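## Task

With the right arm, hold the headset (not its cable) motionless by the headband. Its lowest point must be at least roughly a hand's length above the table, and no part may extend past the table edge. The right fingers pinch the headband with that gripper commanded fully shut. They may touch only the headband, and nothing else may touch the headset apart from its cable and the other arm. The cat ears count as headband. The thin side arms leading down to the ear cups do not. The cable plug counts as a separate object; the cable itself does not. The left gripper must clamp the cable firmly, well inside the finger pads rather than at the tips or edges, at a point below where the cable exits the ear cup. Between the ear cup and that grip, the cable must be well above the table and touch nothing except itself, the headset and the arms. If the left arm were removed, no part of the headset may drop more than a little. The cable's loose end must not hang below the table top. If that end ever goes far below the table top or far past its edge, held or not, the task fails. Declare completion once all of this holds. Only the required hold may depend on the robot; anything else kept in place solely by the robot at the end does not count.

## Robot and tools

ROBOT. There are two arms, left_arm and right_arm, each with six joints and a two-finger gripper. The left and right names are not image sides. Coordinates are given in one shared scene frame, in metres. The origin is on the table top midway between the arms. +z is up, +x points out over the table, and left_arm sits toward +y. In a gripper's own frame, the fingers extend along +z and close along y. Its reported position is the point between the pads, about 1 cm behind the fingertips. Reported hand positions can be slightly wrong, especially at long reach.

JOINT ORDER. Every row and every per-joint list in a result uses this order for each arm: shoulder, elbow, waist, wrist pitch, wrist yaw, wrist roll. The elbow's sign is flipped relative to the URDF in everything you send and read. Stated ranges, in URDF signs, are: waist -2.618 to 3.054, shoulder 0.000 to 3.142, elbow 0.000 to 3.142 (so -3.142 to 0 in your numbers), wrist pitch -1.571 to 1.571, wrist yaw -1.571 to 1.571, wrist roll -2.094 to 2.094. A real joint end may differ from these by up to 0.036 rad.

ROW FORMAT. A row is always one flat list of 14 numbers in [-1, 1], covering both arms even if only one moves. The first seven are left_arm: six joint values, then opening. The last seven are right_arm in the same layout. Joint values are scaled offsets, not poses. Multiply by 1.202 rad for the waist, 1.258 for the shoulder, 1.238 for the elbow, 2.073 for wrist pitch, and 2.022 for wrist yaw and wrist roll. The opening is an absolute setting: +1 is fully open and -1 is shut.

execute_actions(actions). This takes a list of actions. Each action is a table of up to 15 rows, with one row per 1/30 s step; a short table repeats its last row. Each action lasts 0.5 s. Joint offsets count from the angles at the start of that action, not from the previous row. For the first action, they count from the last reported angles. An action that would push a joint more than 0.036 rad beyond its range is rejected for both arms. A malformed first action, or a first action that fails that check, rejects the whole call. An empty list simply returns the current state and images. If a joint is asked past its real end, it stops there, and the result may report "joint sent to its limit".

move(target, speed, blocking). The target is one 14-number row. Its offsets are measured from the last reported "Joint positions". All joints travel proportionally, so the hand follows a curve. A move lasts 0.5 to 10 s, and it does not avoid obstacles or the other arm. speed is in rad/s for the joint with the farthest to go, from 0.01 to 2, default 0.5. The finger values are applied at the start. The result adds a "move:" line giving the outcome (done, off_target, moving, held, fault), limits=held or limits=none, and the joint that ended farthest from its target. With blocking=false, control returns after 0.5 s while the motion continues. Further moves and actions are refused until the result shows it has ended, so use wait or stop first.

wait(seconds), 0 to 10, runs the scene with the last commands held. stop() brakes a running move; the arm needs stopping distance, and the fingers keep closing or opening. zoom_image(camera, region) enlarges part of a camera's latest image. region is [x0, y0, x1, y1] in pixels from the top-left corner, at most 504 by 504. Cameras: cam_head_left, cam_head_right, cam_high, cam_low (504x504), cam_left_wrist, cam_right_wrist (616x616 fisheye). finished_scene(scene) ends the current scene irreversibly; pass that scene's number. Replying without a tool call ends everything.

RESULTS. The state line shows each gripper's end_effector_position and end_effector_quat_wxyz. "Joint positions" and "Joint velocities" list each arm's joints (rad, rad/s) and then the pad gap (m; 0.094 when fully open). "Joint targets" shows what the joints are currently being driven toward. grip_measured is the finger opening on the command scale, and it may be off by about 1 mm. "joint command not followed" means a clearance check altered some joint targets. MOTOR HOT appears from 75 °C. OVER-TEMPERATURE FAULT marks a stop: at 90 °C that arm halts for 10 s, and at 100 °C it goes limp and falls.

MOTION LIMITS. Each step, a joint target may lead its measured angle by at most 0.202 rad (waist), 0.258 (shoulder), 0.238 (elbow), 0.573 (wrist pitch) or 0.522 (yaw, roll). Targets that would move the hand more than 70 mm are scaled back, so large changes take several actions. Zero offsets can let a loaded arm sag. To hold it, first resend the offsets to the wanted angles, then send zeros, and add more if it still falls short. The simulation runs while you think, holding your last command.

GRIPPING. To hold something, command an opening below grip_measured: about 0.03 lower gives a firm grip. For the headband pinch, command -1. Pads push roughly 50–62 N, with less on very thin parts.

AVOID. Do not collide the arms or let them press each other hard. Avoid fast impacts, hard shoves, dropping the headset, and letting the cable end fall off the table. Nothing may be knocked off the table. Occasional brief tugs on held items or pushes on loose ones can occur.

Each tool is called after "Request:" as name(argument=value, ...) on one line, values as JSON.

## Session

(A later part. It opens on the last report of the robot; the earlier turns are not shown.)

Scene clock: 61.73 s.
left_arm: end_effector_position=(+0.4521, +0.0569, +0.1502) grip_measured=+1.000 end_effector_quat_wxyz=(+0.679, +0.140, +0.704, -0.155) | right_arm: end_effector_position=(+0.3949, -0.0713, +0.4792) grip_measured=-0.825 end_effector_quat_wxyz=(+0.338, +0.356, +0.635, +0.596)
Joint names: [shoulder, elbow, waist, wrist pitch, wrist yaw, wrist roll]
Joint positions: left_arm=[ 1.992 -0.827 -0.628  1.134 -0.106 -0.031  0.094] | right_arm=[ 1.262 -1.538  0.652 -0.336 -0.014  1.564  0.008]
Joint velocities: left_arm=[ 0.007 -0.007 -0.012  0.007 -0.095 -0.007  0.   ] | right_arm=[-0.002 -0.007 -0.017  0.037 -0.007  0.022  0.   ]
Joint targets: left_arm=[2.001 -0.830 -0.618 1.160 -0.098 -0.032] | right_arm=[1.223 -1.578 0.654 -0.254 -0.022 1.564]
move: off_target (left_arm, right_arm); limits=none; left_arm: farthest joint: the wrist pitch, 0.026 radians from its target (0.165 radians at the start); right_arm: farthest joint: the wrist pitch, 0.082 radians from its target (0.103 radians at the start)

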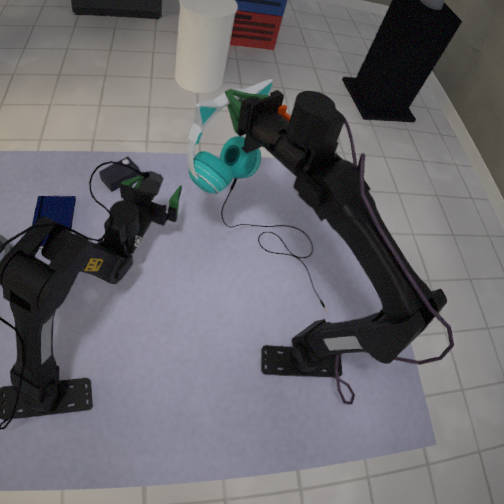

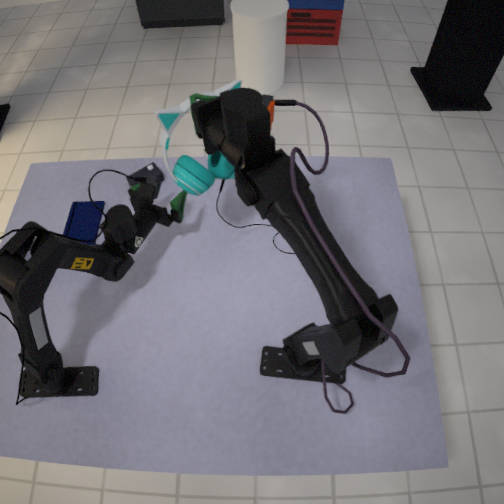

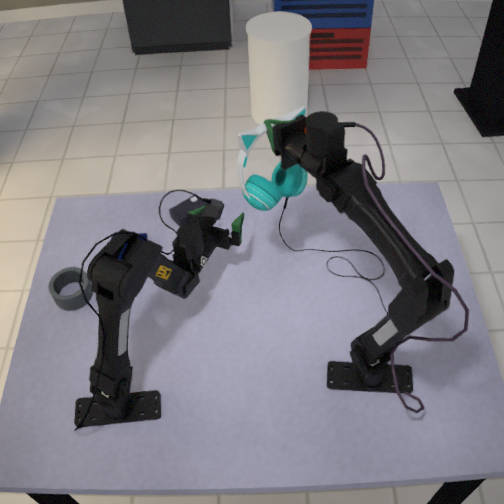

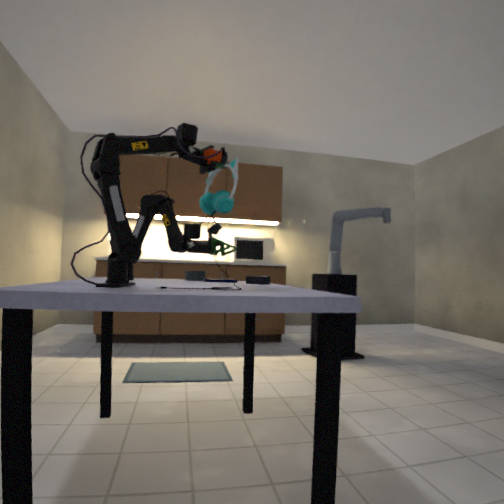

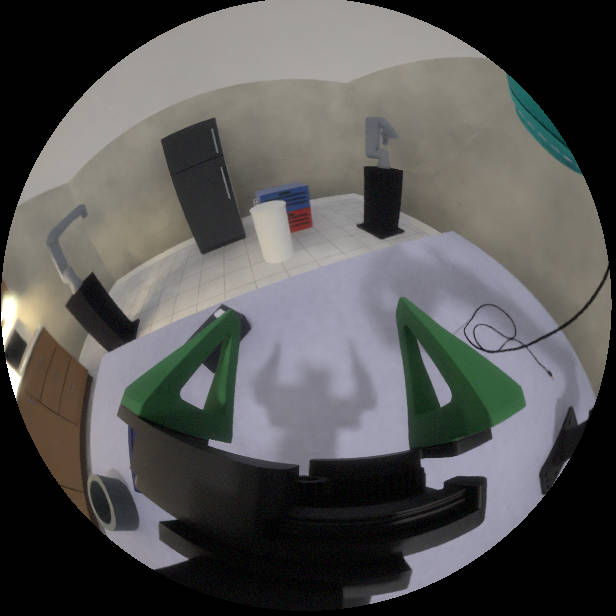

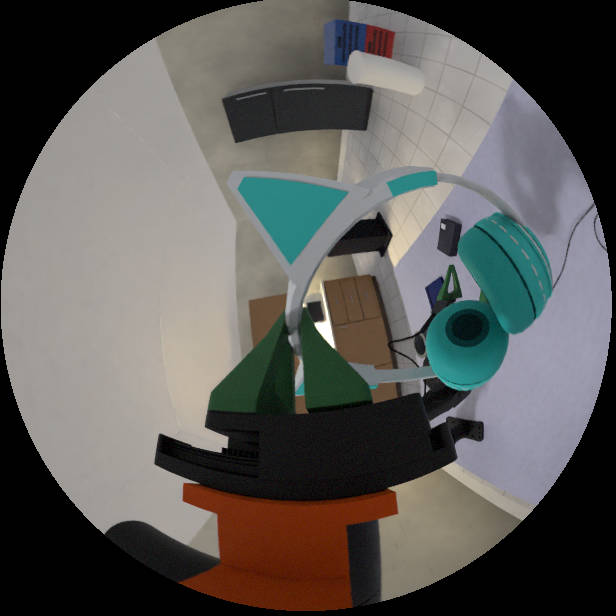

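Request:
move(target=[-0.3,0.33,0,0.03,0.05,0,1, -0.03,-0.03,0,0.04,0,0,-1], speed=0.4)

Request:
move(target=[0,0,-0.22,0,0,0,1, -0.03,-0.03,0,0.04,0,0,-1], speed=0.3)

Scene clock: 66.87 s.
left_arm: end_effector_position=(+0.3591, +0.0921, +0.1623) grip_measured=+1.000 end_effector_quat_wxyz=(+0.666, +0.172, +0.702, -0.185) | right_arm: end_effector_position=(+0.3955, -0.0710, +0.4734) grip_measured=-0.825 end_effector_quat_wxyz=(+0.335, +0.359, +0.640, +0.591)
Joint names: [shoulder, elbow, waist, wrist pitch, wrist yaw, wrist roll]
Joint positions: left_arm=[ 1.643 -0.429 -0.628  1.17  -0.014 -0.031  0.094] | right_arm=[ 1.262 -1.529  0.652 -0.344 -0.014  1.564  0.008]
Joint velocities: left_arm=[ 0.007 -0.012 -0.022  0.081 -0.022  0.022  0.   ] | right_arm=[-0.002 -0.012 -0.002  0.066 -0.022 -0.007 -0.001]
Joint targets: left_arm=[1.615 -0.418 -0.628 1.196 -0.004 -0.031] | right_arm=[1.225 -1.574 0.652 -0.254 -0.014 1.564]
move: off_target (left_arm, right_arm); limits=none; left_arm: farthest joint: the shoulder, 0.029 radians from its target (0.378 radians at the start); right_arm: farthest joint: the wrist pitch, 0.091 radians from its target (0.083 radians at the start)

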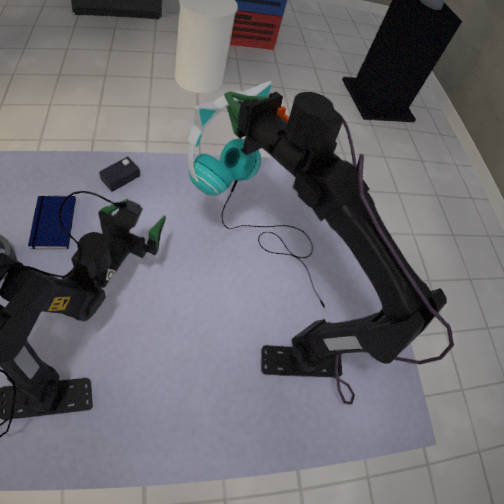

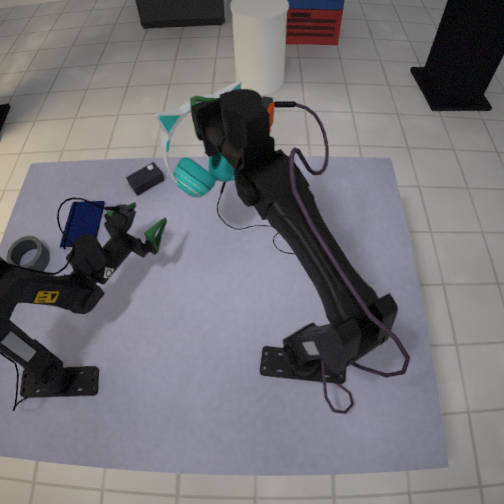

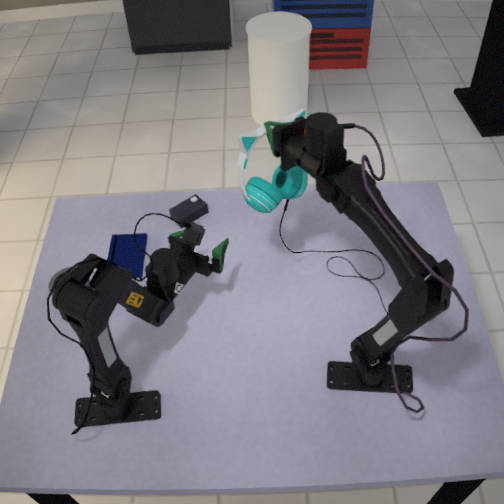

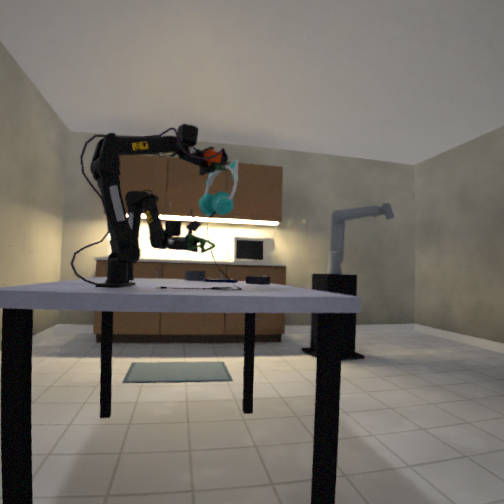

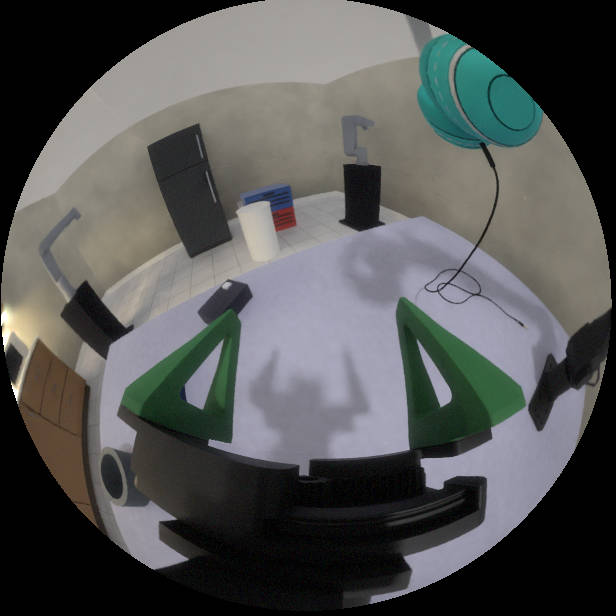

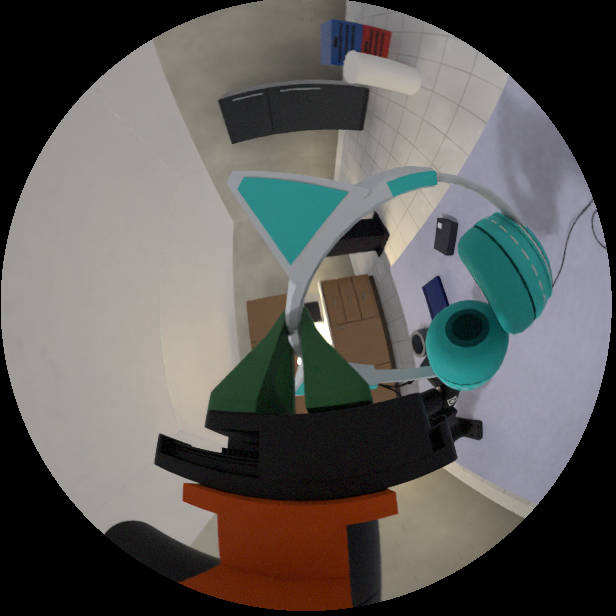

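Scene clock: 68.20 s.
left_arm: end_effector_position=(+0.2935, +0.0049, +0.1623) grip_measured=+1.000 end_effector_quat_wxyz=(+0.637, +0.260, +0.674, -0.268) | right_arm: end_effector_position=(+0.3960, -0.0707, +0.4685) grip_measured=-0.825 end_effector_quat_wxyz=(+0.333, +0.361, +0.644, +0.586)
Joint names: [shoulder, elbow, waist, wrist pitch, wrist yaw, wrist roll]
Joint positions: left_arm=[ 1.643 -0.429 -0.883  1.17  -0.014 -0.031  0.094] | right_arm=[ 1.262 -1.522  0.652 -0.351 -0.014  1.564  0.008]
Joint velocities: left_arm=[ 0.002  0.012 -0.002 -0.051 -0.051 -0.022  0.   ] | right_arm=[ 0.002 -0.012 -0.007 -0.066 -0.022  0.007 -0.001]
Joint targets: left_arm=[1.643 -0.429 -0.893 1.170 -0.014 -0.031] | right_arm=[1.225 -1.566 0.652 -0.261 -0.014 1.564]
move: off_target (right_arm); limits=none; left_arm: farthest joint: the waist, 0.009 radians from its target (0.264 radians at the start); right_arm: farthest joint: the wrist pitch, 0.090 radians from its target (0.083 radians at the start)

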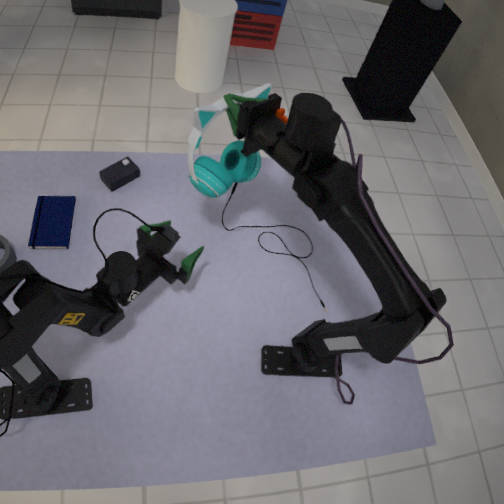

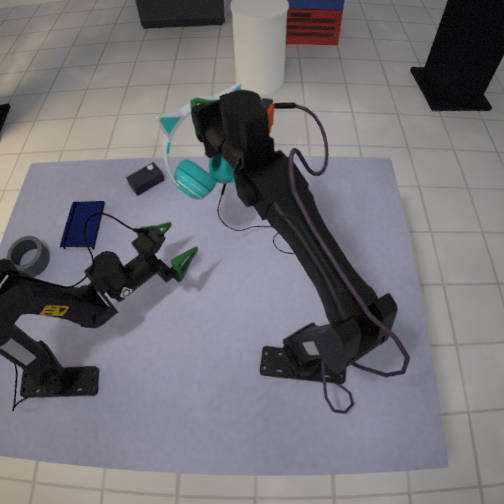

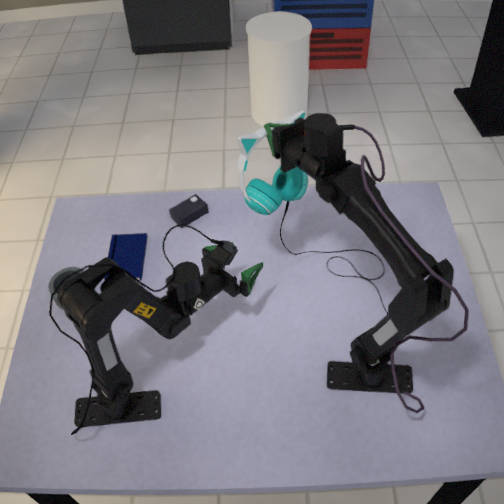

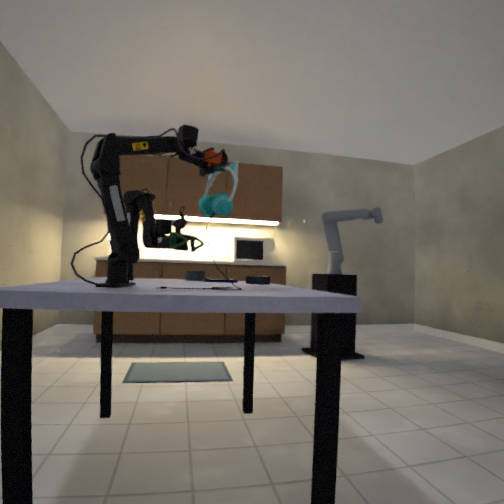

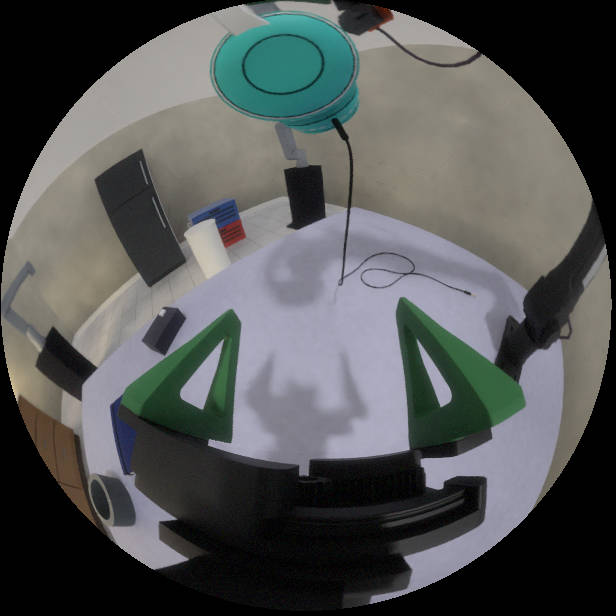

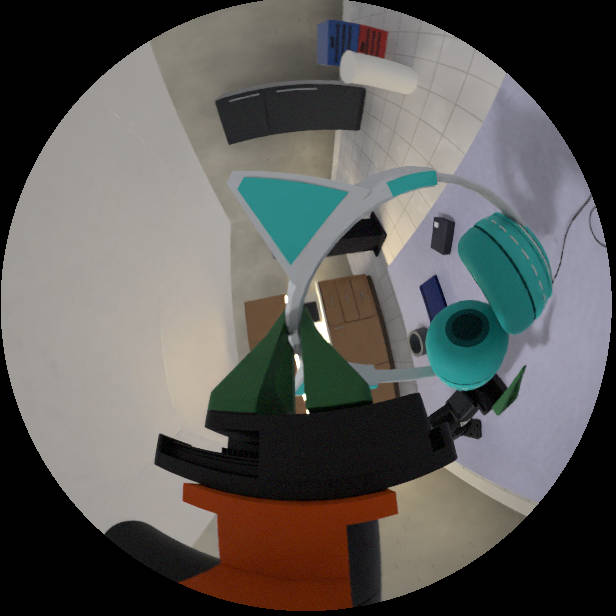

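Request:
move(target=[0.38,-0.42,-0.04,0,0,0,1, -0.03,-0.05,0,0.05,0,0,-1], speed=0.3)

Scene clock: 74.97 s.
left_arm: end_effector_position=(+0.3660, -0.0946, +0.1334) grip_measured=+1.000 end_effector_quat_wxyz=(+0.639, +0.269, +0.663, -0.283) | right_arm: end_effector_position=(+0.3946, -0.0715, +0.4799) grip_measured=-0.825 end_effector_quat_wxyz=(+0.338, +0.356, +0.635, +0.596)
Joint names: [shoulder, elbow, waist, wrist pitch, wrist yaw, wrist roll]
Joint positions: left_arm=[ 2.113 -0.921 -0.919  1.17  -0.014 -0.031  0.094] | right_arm=[ 1.262 -1.54   0.652 -0.338 -0.014  1.564  0.008]
Joint velocities: left_arm=[ 0.007 -0.007 -0.002 -0.037  0.051 -0.022  0.   ] | right_arm=[-0.002 -0.012 -0.007  0.007  0.007 -0.037 -0.   ]
Joint targets: left_arm=[2.121 -0.949 -0.931 1.170 -0.014 -0.031] | right_arm=[1.225 -1.584 0.652 -0.247 -0.014 1.564]
move: off_target (left_arm, right_arm); limits=none; left_arm: farthest joint: the elbow, 0.028 radians from its target (0.520 radians at the start); right_arm: farthest joint: the wrist pitch, 0.091 radians from its target (0.103 radians at the start)

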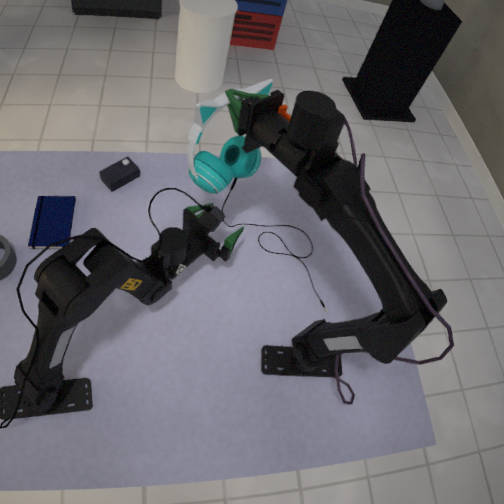

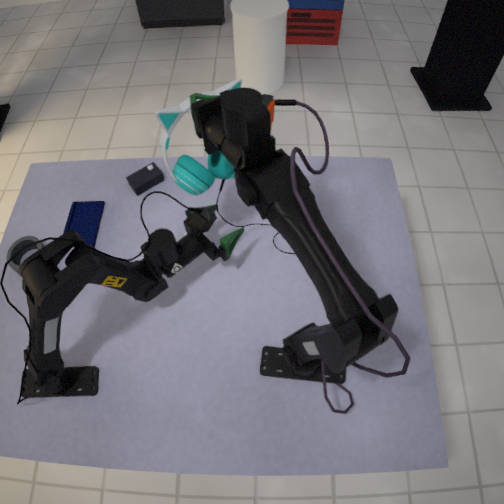

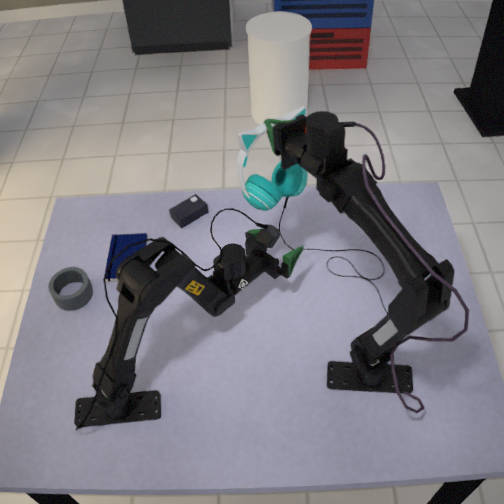

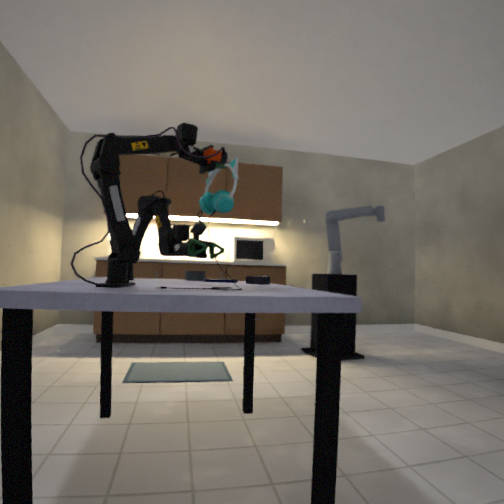

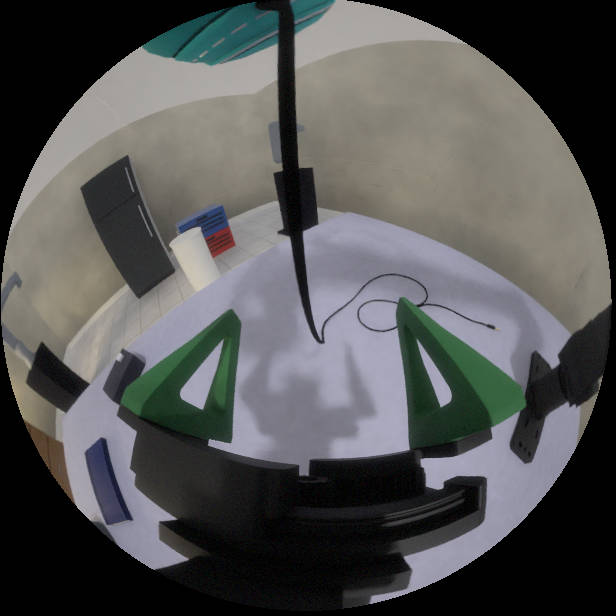

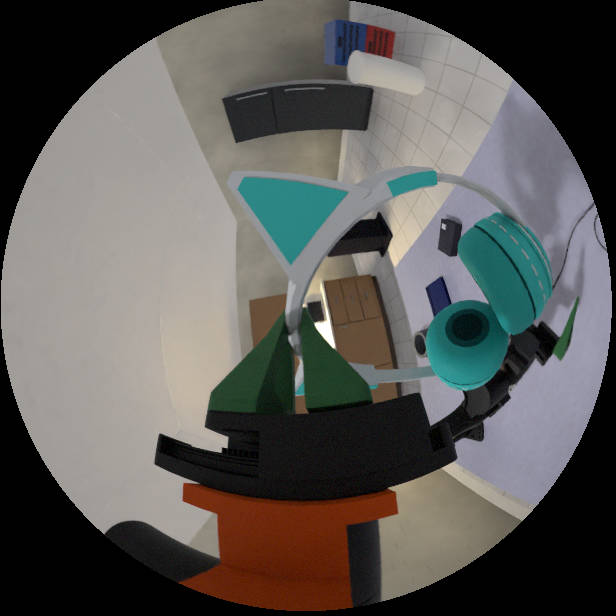

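Cable slants away; advance a bit more, then close.

Request:
move(target=[0.03,-0.13,0,-0.03,0,0,1, -0.03,-0.035,0,0.044,0,0,-1], speed=0.2)

Request:
move(target=[0,-0.02,0,0,0,0,-1, -0.03,-0.035,0,0.044,0,0,-1])

Scene clock: 78.90 s.
left_arm: end_effector_position=(+0.3845, -0.1143, +0.1590) grip_measured=+1.000 end_effector_quat_wxyz=(+0.656, +0.262, +0.645, -0.291) | right_arm: end_effector_position=(+0.3951, -0.0712, +0.4772) grip_measured=-0.825 end_effector_quat_wxyz=(+0.337, +0.357, +0.637, +0.594)
Joint names: [shoulder, elbow, waist, wrist pitch, wrist yaw, wrist roll]
Joint positions: left_arm=[ 2.142 -1.054 -0.919  1.118 -0.014 -0.031  0.094] | right_arm=[ 1.262 -1.535  0.652 -0.339 -0.014  1.564  0.008]
Joint velocities: left_arm=[-0.007 -0.007 -0.012 -0.066 -0.037 -0.007  0.   ] | right_arm=[-0.017  0.002 -0.007  0.007 -0.081 -0.007 -0.001]
Joint targets: left_arm=[2.151 -1.081 -0.919 1.108 -0.014 -0.031] | right_arm=[1.225 -1.584 0.652 -0.247 -0.014 1.564]
move: off_target (left_arm, right_arm); limits=none; left_arm: farthest joint: the elbow, 0.028 radians from its target (0.161 radians at the start); right_arm: farthest joint: the wrist pitch, 0.093 radians from its target (0.091 radians at the start)

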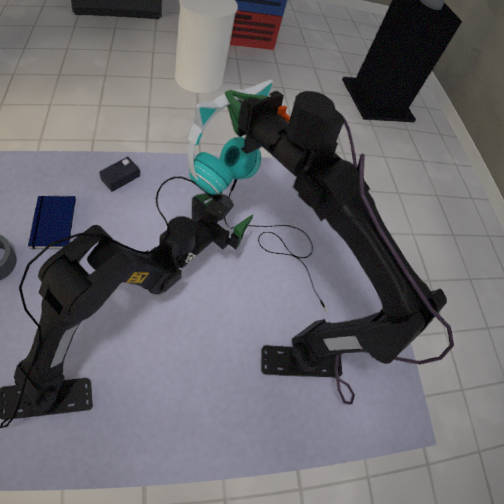

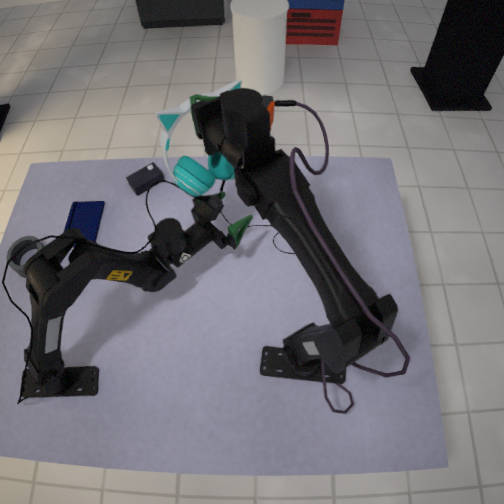

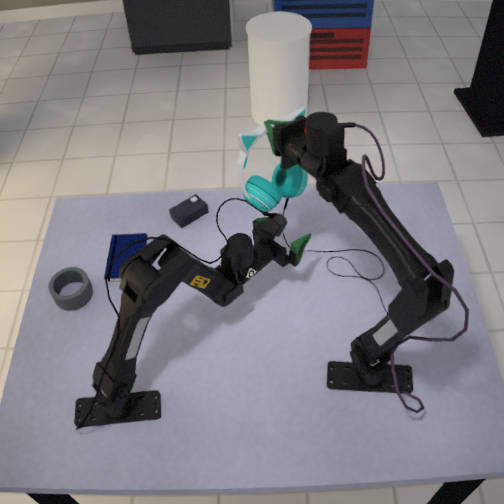

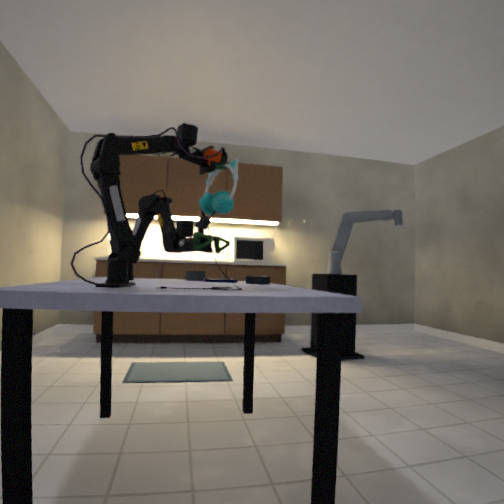

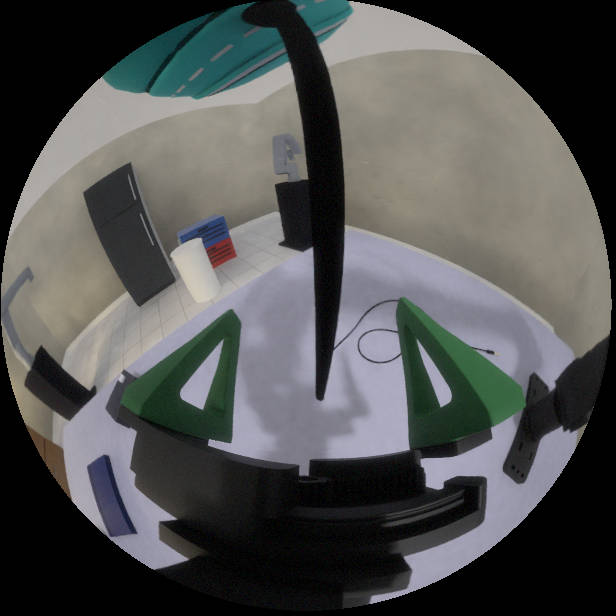

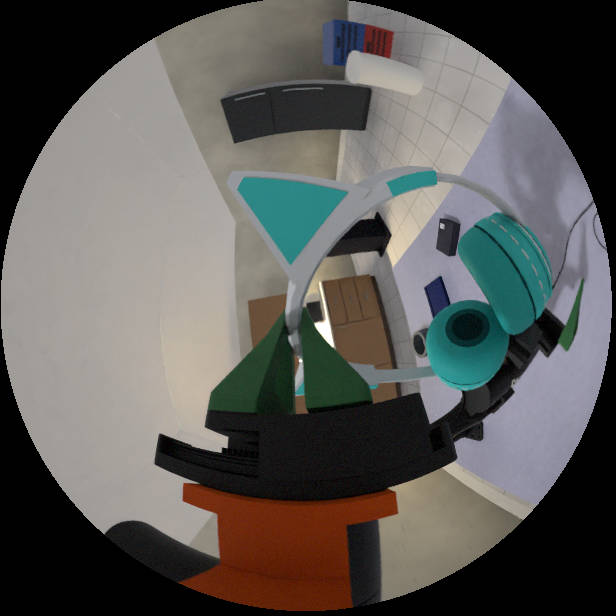

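Scene clock: 79.83 s.
left_arm: end_effector_position=(+0.3845, -0.1143, +0.1590) grip_measured=-0.991 end_effector_quat_wxyz=(+0.656, +0.262, +0.645, -0.291) | right_arm: end_effector_position=(+0.3954, -0.0710, +0.4749) grip_measured=-0.825 end_effector_quat_wxyz=(+0.336, +0.358, +0.639, +0.592)
Joint names: [shoulder, elbow, waist, wrist pitch, wrist yaw, wrist roll]
Joint positions: left_arm=[ 2.142 -1.054 -0.919  1.118 -0.014 -0.031  0.   ] | right_arm=[ 1.262 -1.531  0.652 -0.341 -0.014  1.564  0.008]
Joint velocities: left_arm=[ 0.017  0.007  0.002  0.007 -0.022 -0.066  0.   ] | right_arm=[-0.012 -0.002 -0.012  0.007  0.022  0.007 -0.001]
Joint targets: left_arm=[2.142 -1.078 -0.919 1.118 -0.014 -0.031] | right_arm=[1.225 -1.578 0.652 -0.248 -0.014 1.564]
move: off_target (left_arm, right_arm); limits=none; left_arm: farthest joint: the elbow, 0.025 radians from its target (0.025 radians at the start); right_arm: farthest joint: the wrist pitch, 0.093 radians from its target (0.092 radians at the start)

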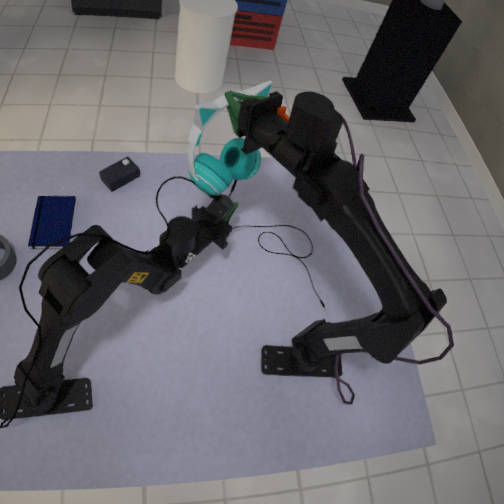

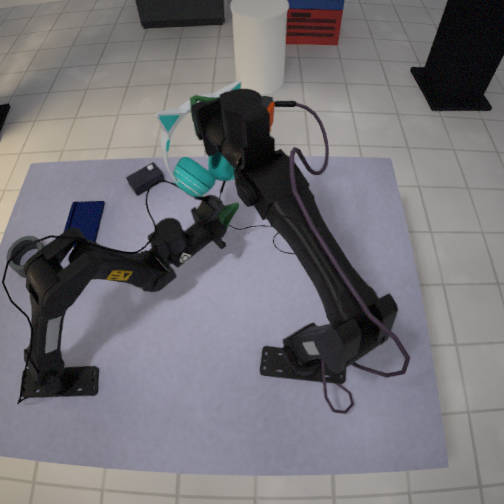

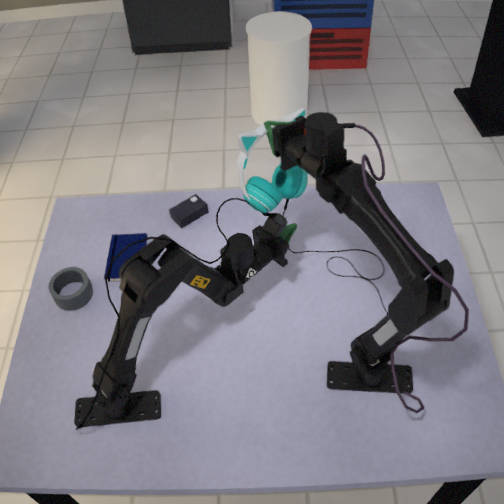

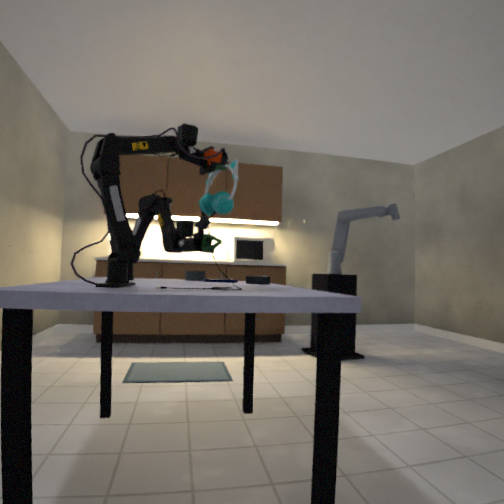

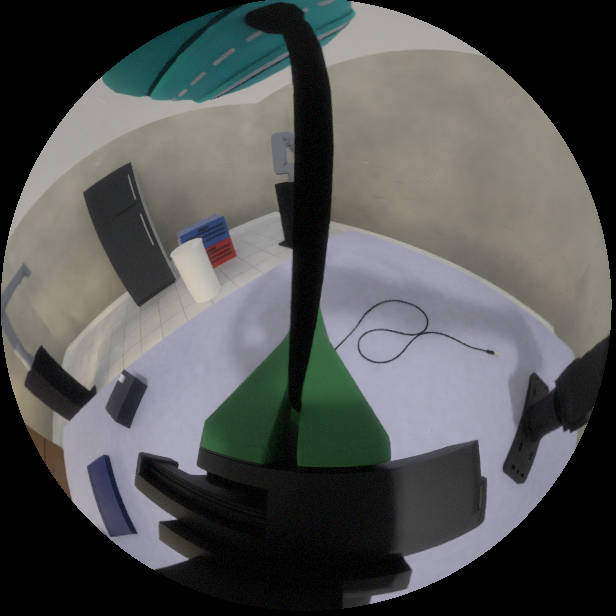

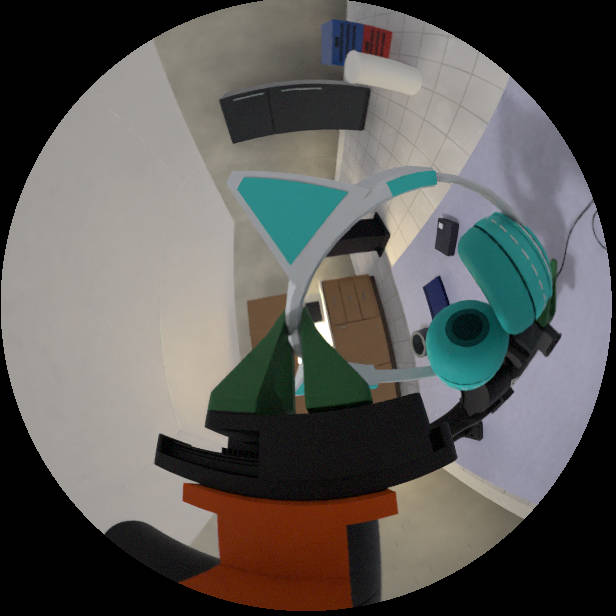

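Request:
move(target=[-0.07,0.05,0,0,0,0,0, -0.03,-0.04,0,0.045,0,0,-1], speed=0.1)

Request:
move(target=[0,0,0,0,0,0,-1, -0.03,-0.04,0,0.045,0,0,-1])

Scene clock: 84.47 s.
left_arm: end_effector_position=(+0.3765, -0.1059, +0.1694) grip_measured=-0.002 end_effector_quat_wxyz=(+0.658, +0.261, +0.643, -0.291) | right_arm: end_effector_position=(+0.3955, -0.0710, +0.4753) grip_measured=-0.825 end_effector_quat_wxyz=(+0.336, +0.358, +0.638, +0.593)
Joint names: [shoulder, elbow, waist, wrist pitch, wrist yaw, wrist roll]
Joint positions: left_arm=[ 2.085 -1.004 -0.919  1.118 -0.014 -0.031  0.047] | right_arm=[ 1.262 -1.53   0.652 -0.339 -0.014  1.564  0.008]
Joint velocities: left_arm=[-0.002  0.007  0.002 -0.037 -0.051 -0.022  0.   ] | right_arm=[-0.002 -0.007  0.002 -0.051 -0.022  0.007 -0.   ]
Joint targets: left_arm=[2.054 -0.992 -0.919 1.118 -0.014 -0.031] | right_arm=[1.225 -1.580 0.652 -0.248 -0.014 1.564]
move: off_target (left_arm, right_arm); limits=none; left_arm: farthest joint: the shoulder, 0.031 radians from its target (0.088 radians at the start); right_arm: farthest joint: the wrist pitch, 0.091 radians from its target (0.093 radians at the start)

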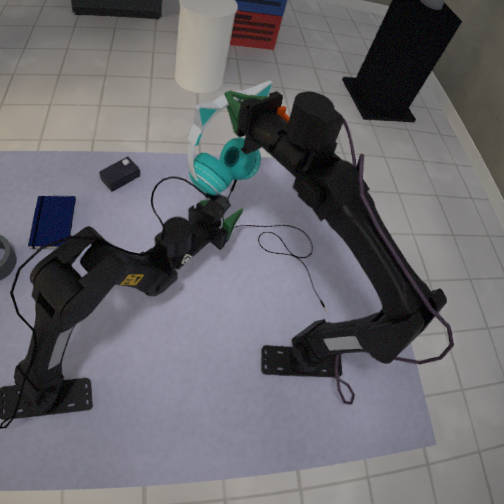

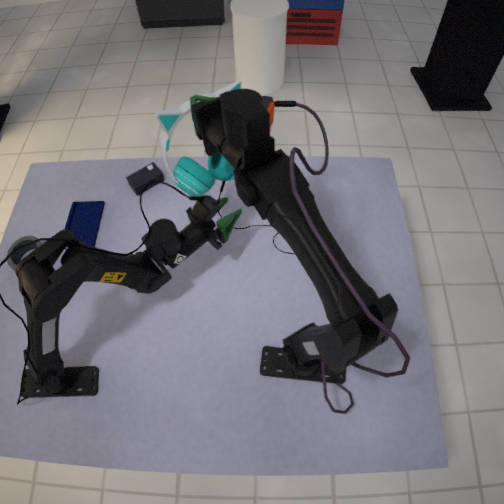

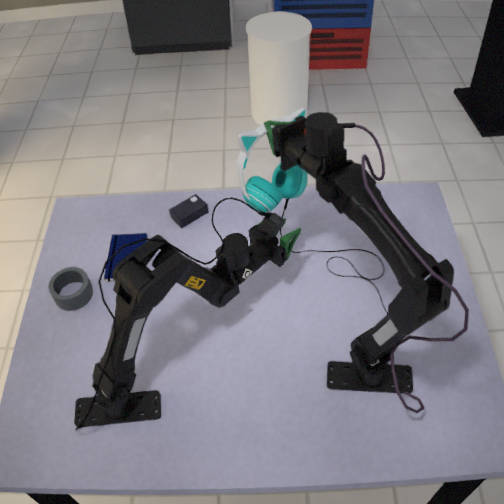

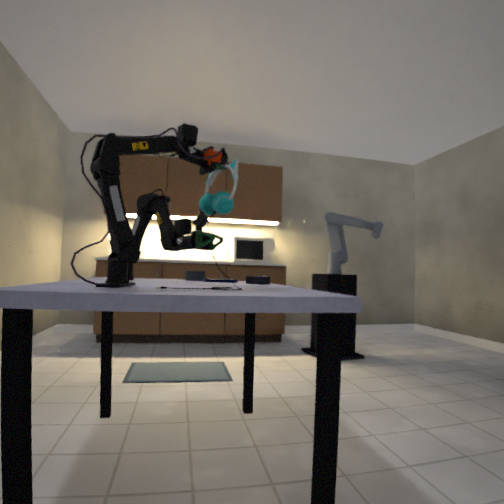

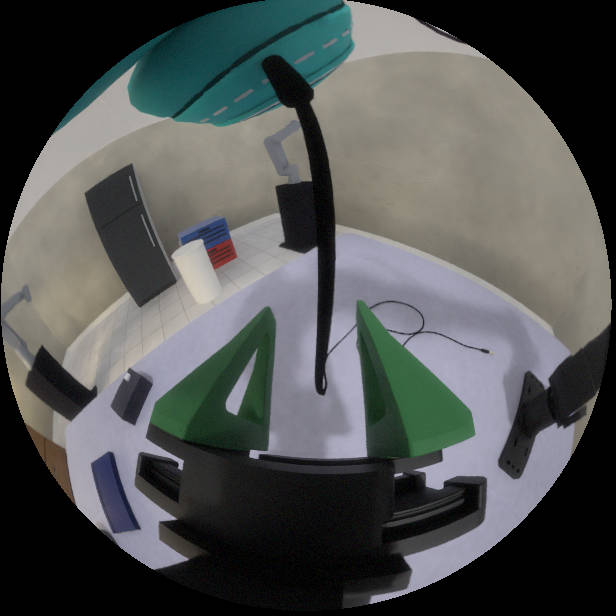

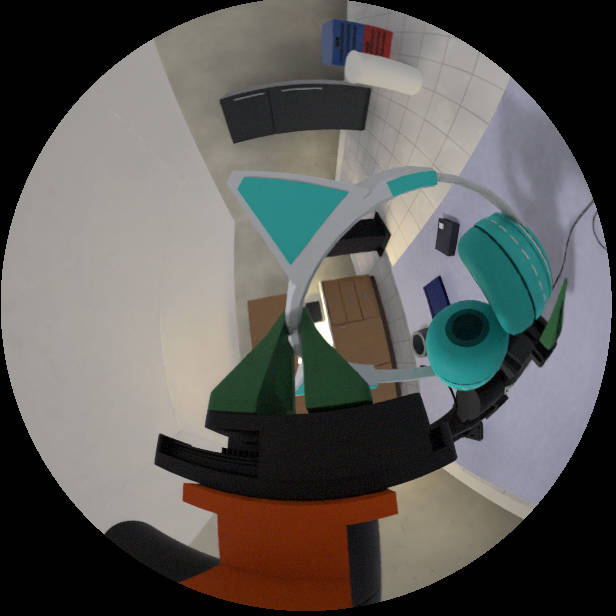

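Scene clock: 85.37 s.
left_arm: end_effector_position=(+0.3766, -0.1059, +0.1678) grip_measured=-0.991 end_effector_quat_wxyz=(+0.656, +0.262, +0.645, -0.290) | right_arm: end_effector_position=(+0.3958, -0.0709, +0.4749) grip_measured=-0.825 end_effector_quat_wxyz=(+0.337, +0.358, +0.638, +0.593)
Joint names: [shoulder, elbow, waist, wrist pitch, wrist yaw, wrist roll]
Joint positions: left_arm=[ 2.085 -1.004 -0.919  1.111 -0.014 -0.031  0.   ] | right_arm=[ 1.262 -1.528  0.652 -0.336 -0.014  1.565  0.008]
Joint velocities: left_arm=[ 0.002 -0.002  0.002 -0.081 -0.022 -0.007 -0.   ] | right_arm=[ 0.012 -0.002  0.002  0.007  0.022  0.051 -0.   ]
Joint targets: left_arm=[2.085 -1.004 -0.919 1.118 -0.015 -0.031] | right_arm=[1.225 -1.580 0.652 -0.245 -0.014 1.565]
move: off_target (right_arm); limits=none; left_arm: farthest joint: the wrist pitch, 0.007 radians from its target (0.000 radians at the start); right_arm: farthest joint: the wrist pitch, 0.090 radians from its target (0.093 radians at the start)

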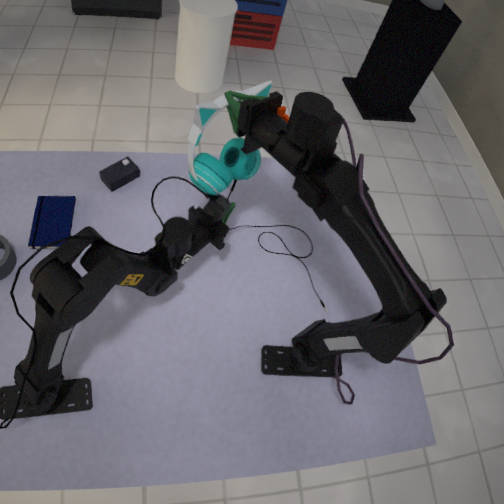

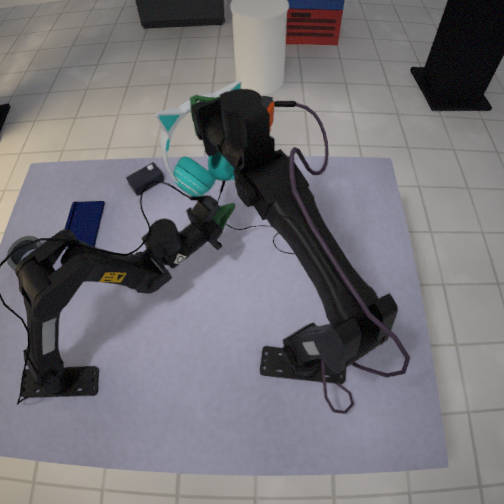

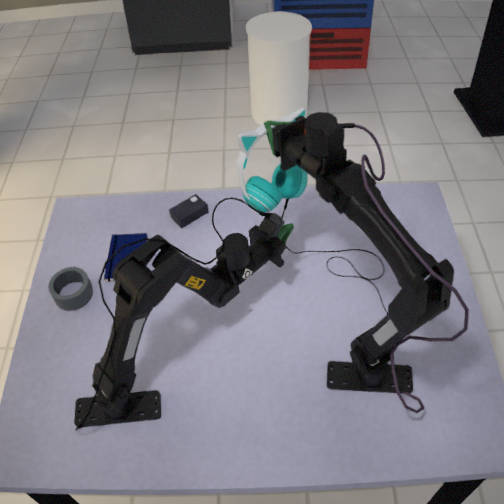

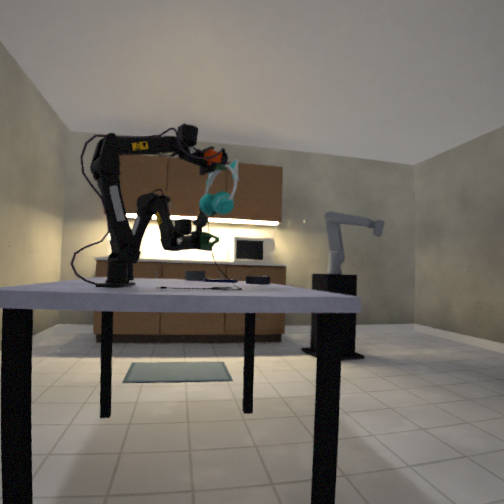

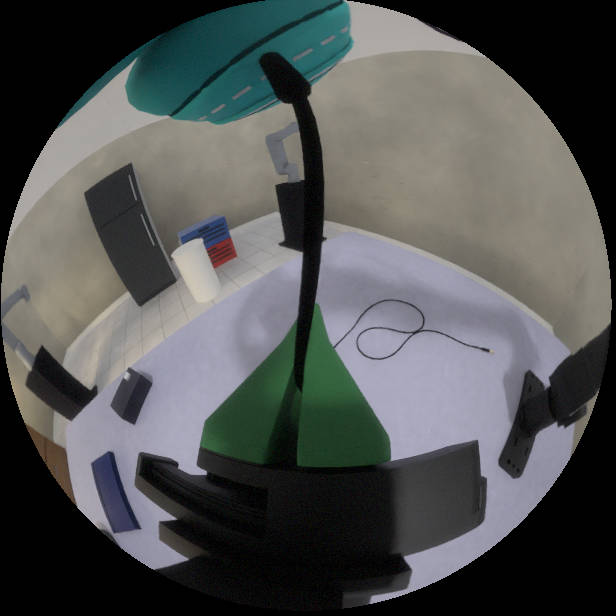

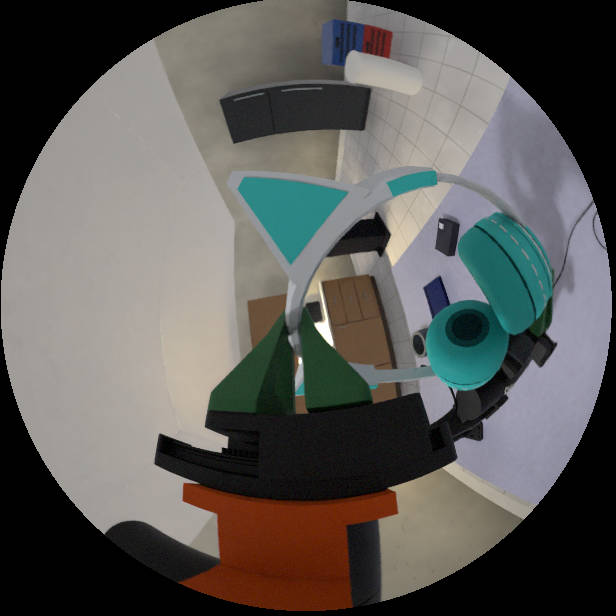

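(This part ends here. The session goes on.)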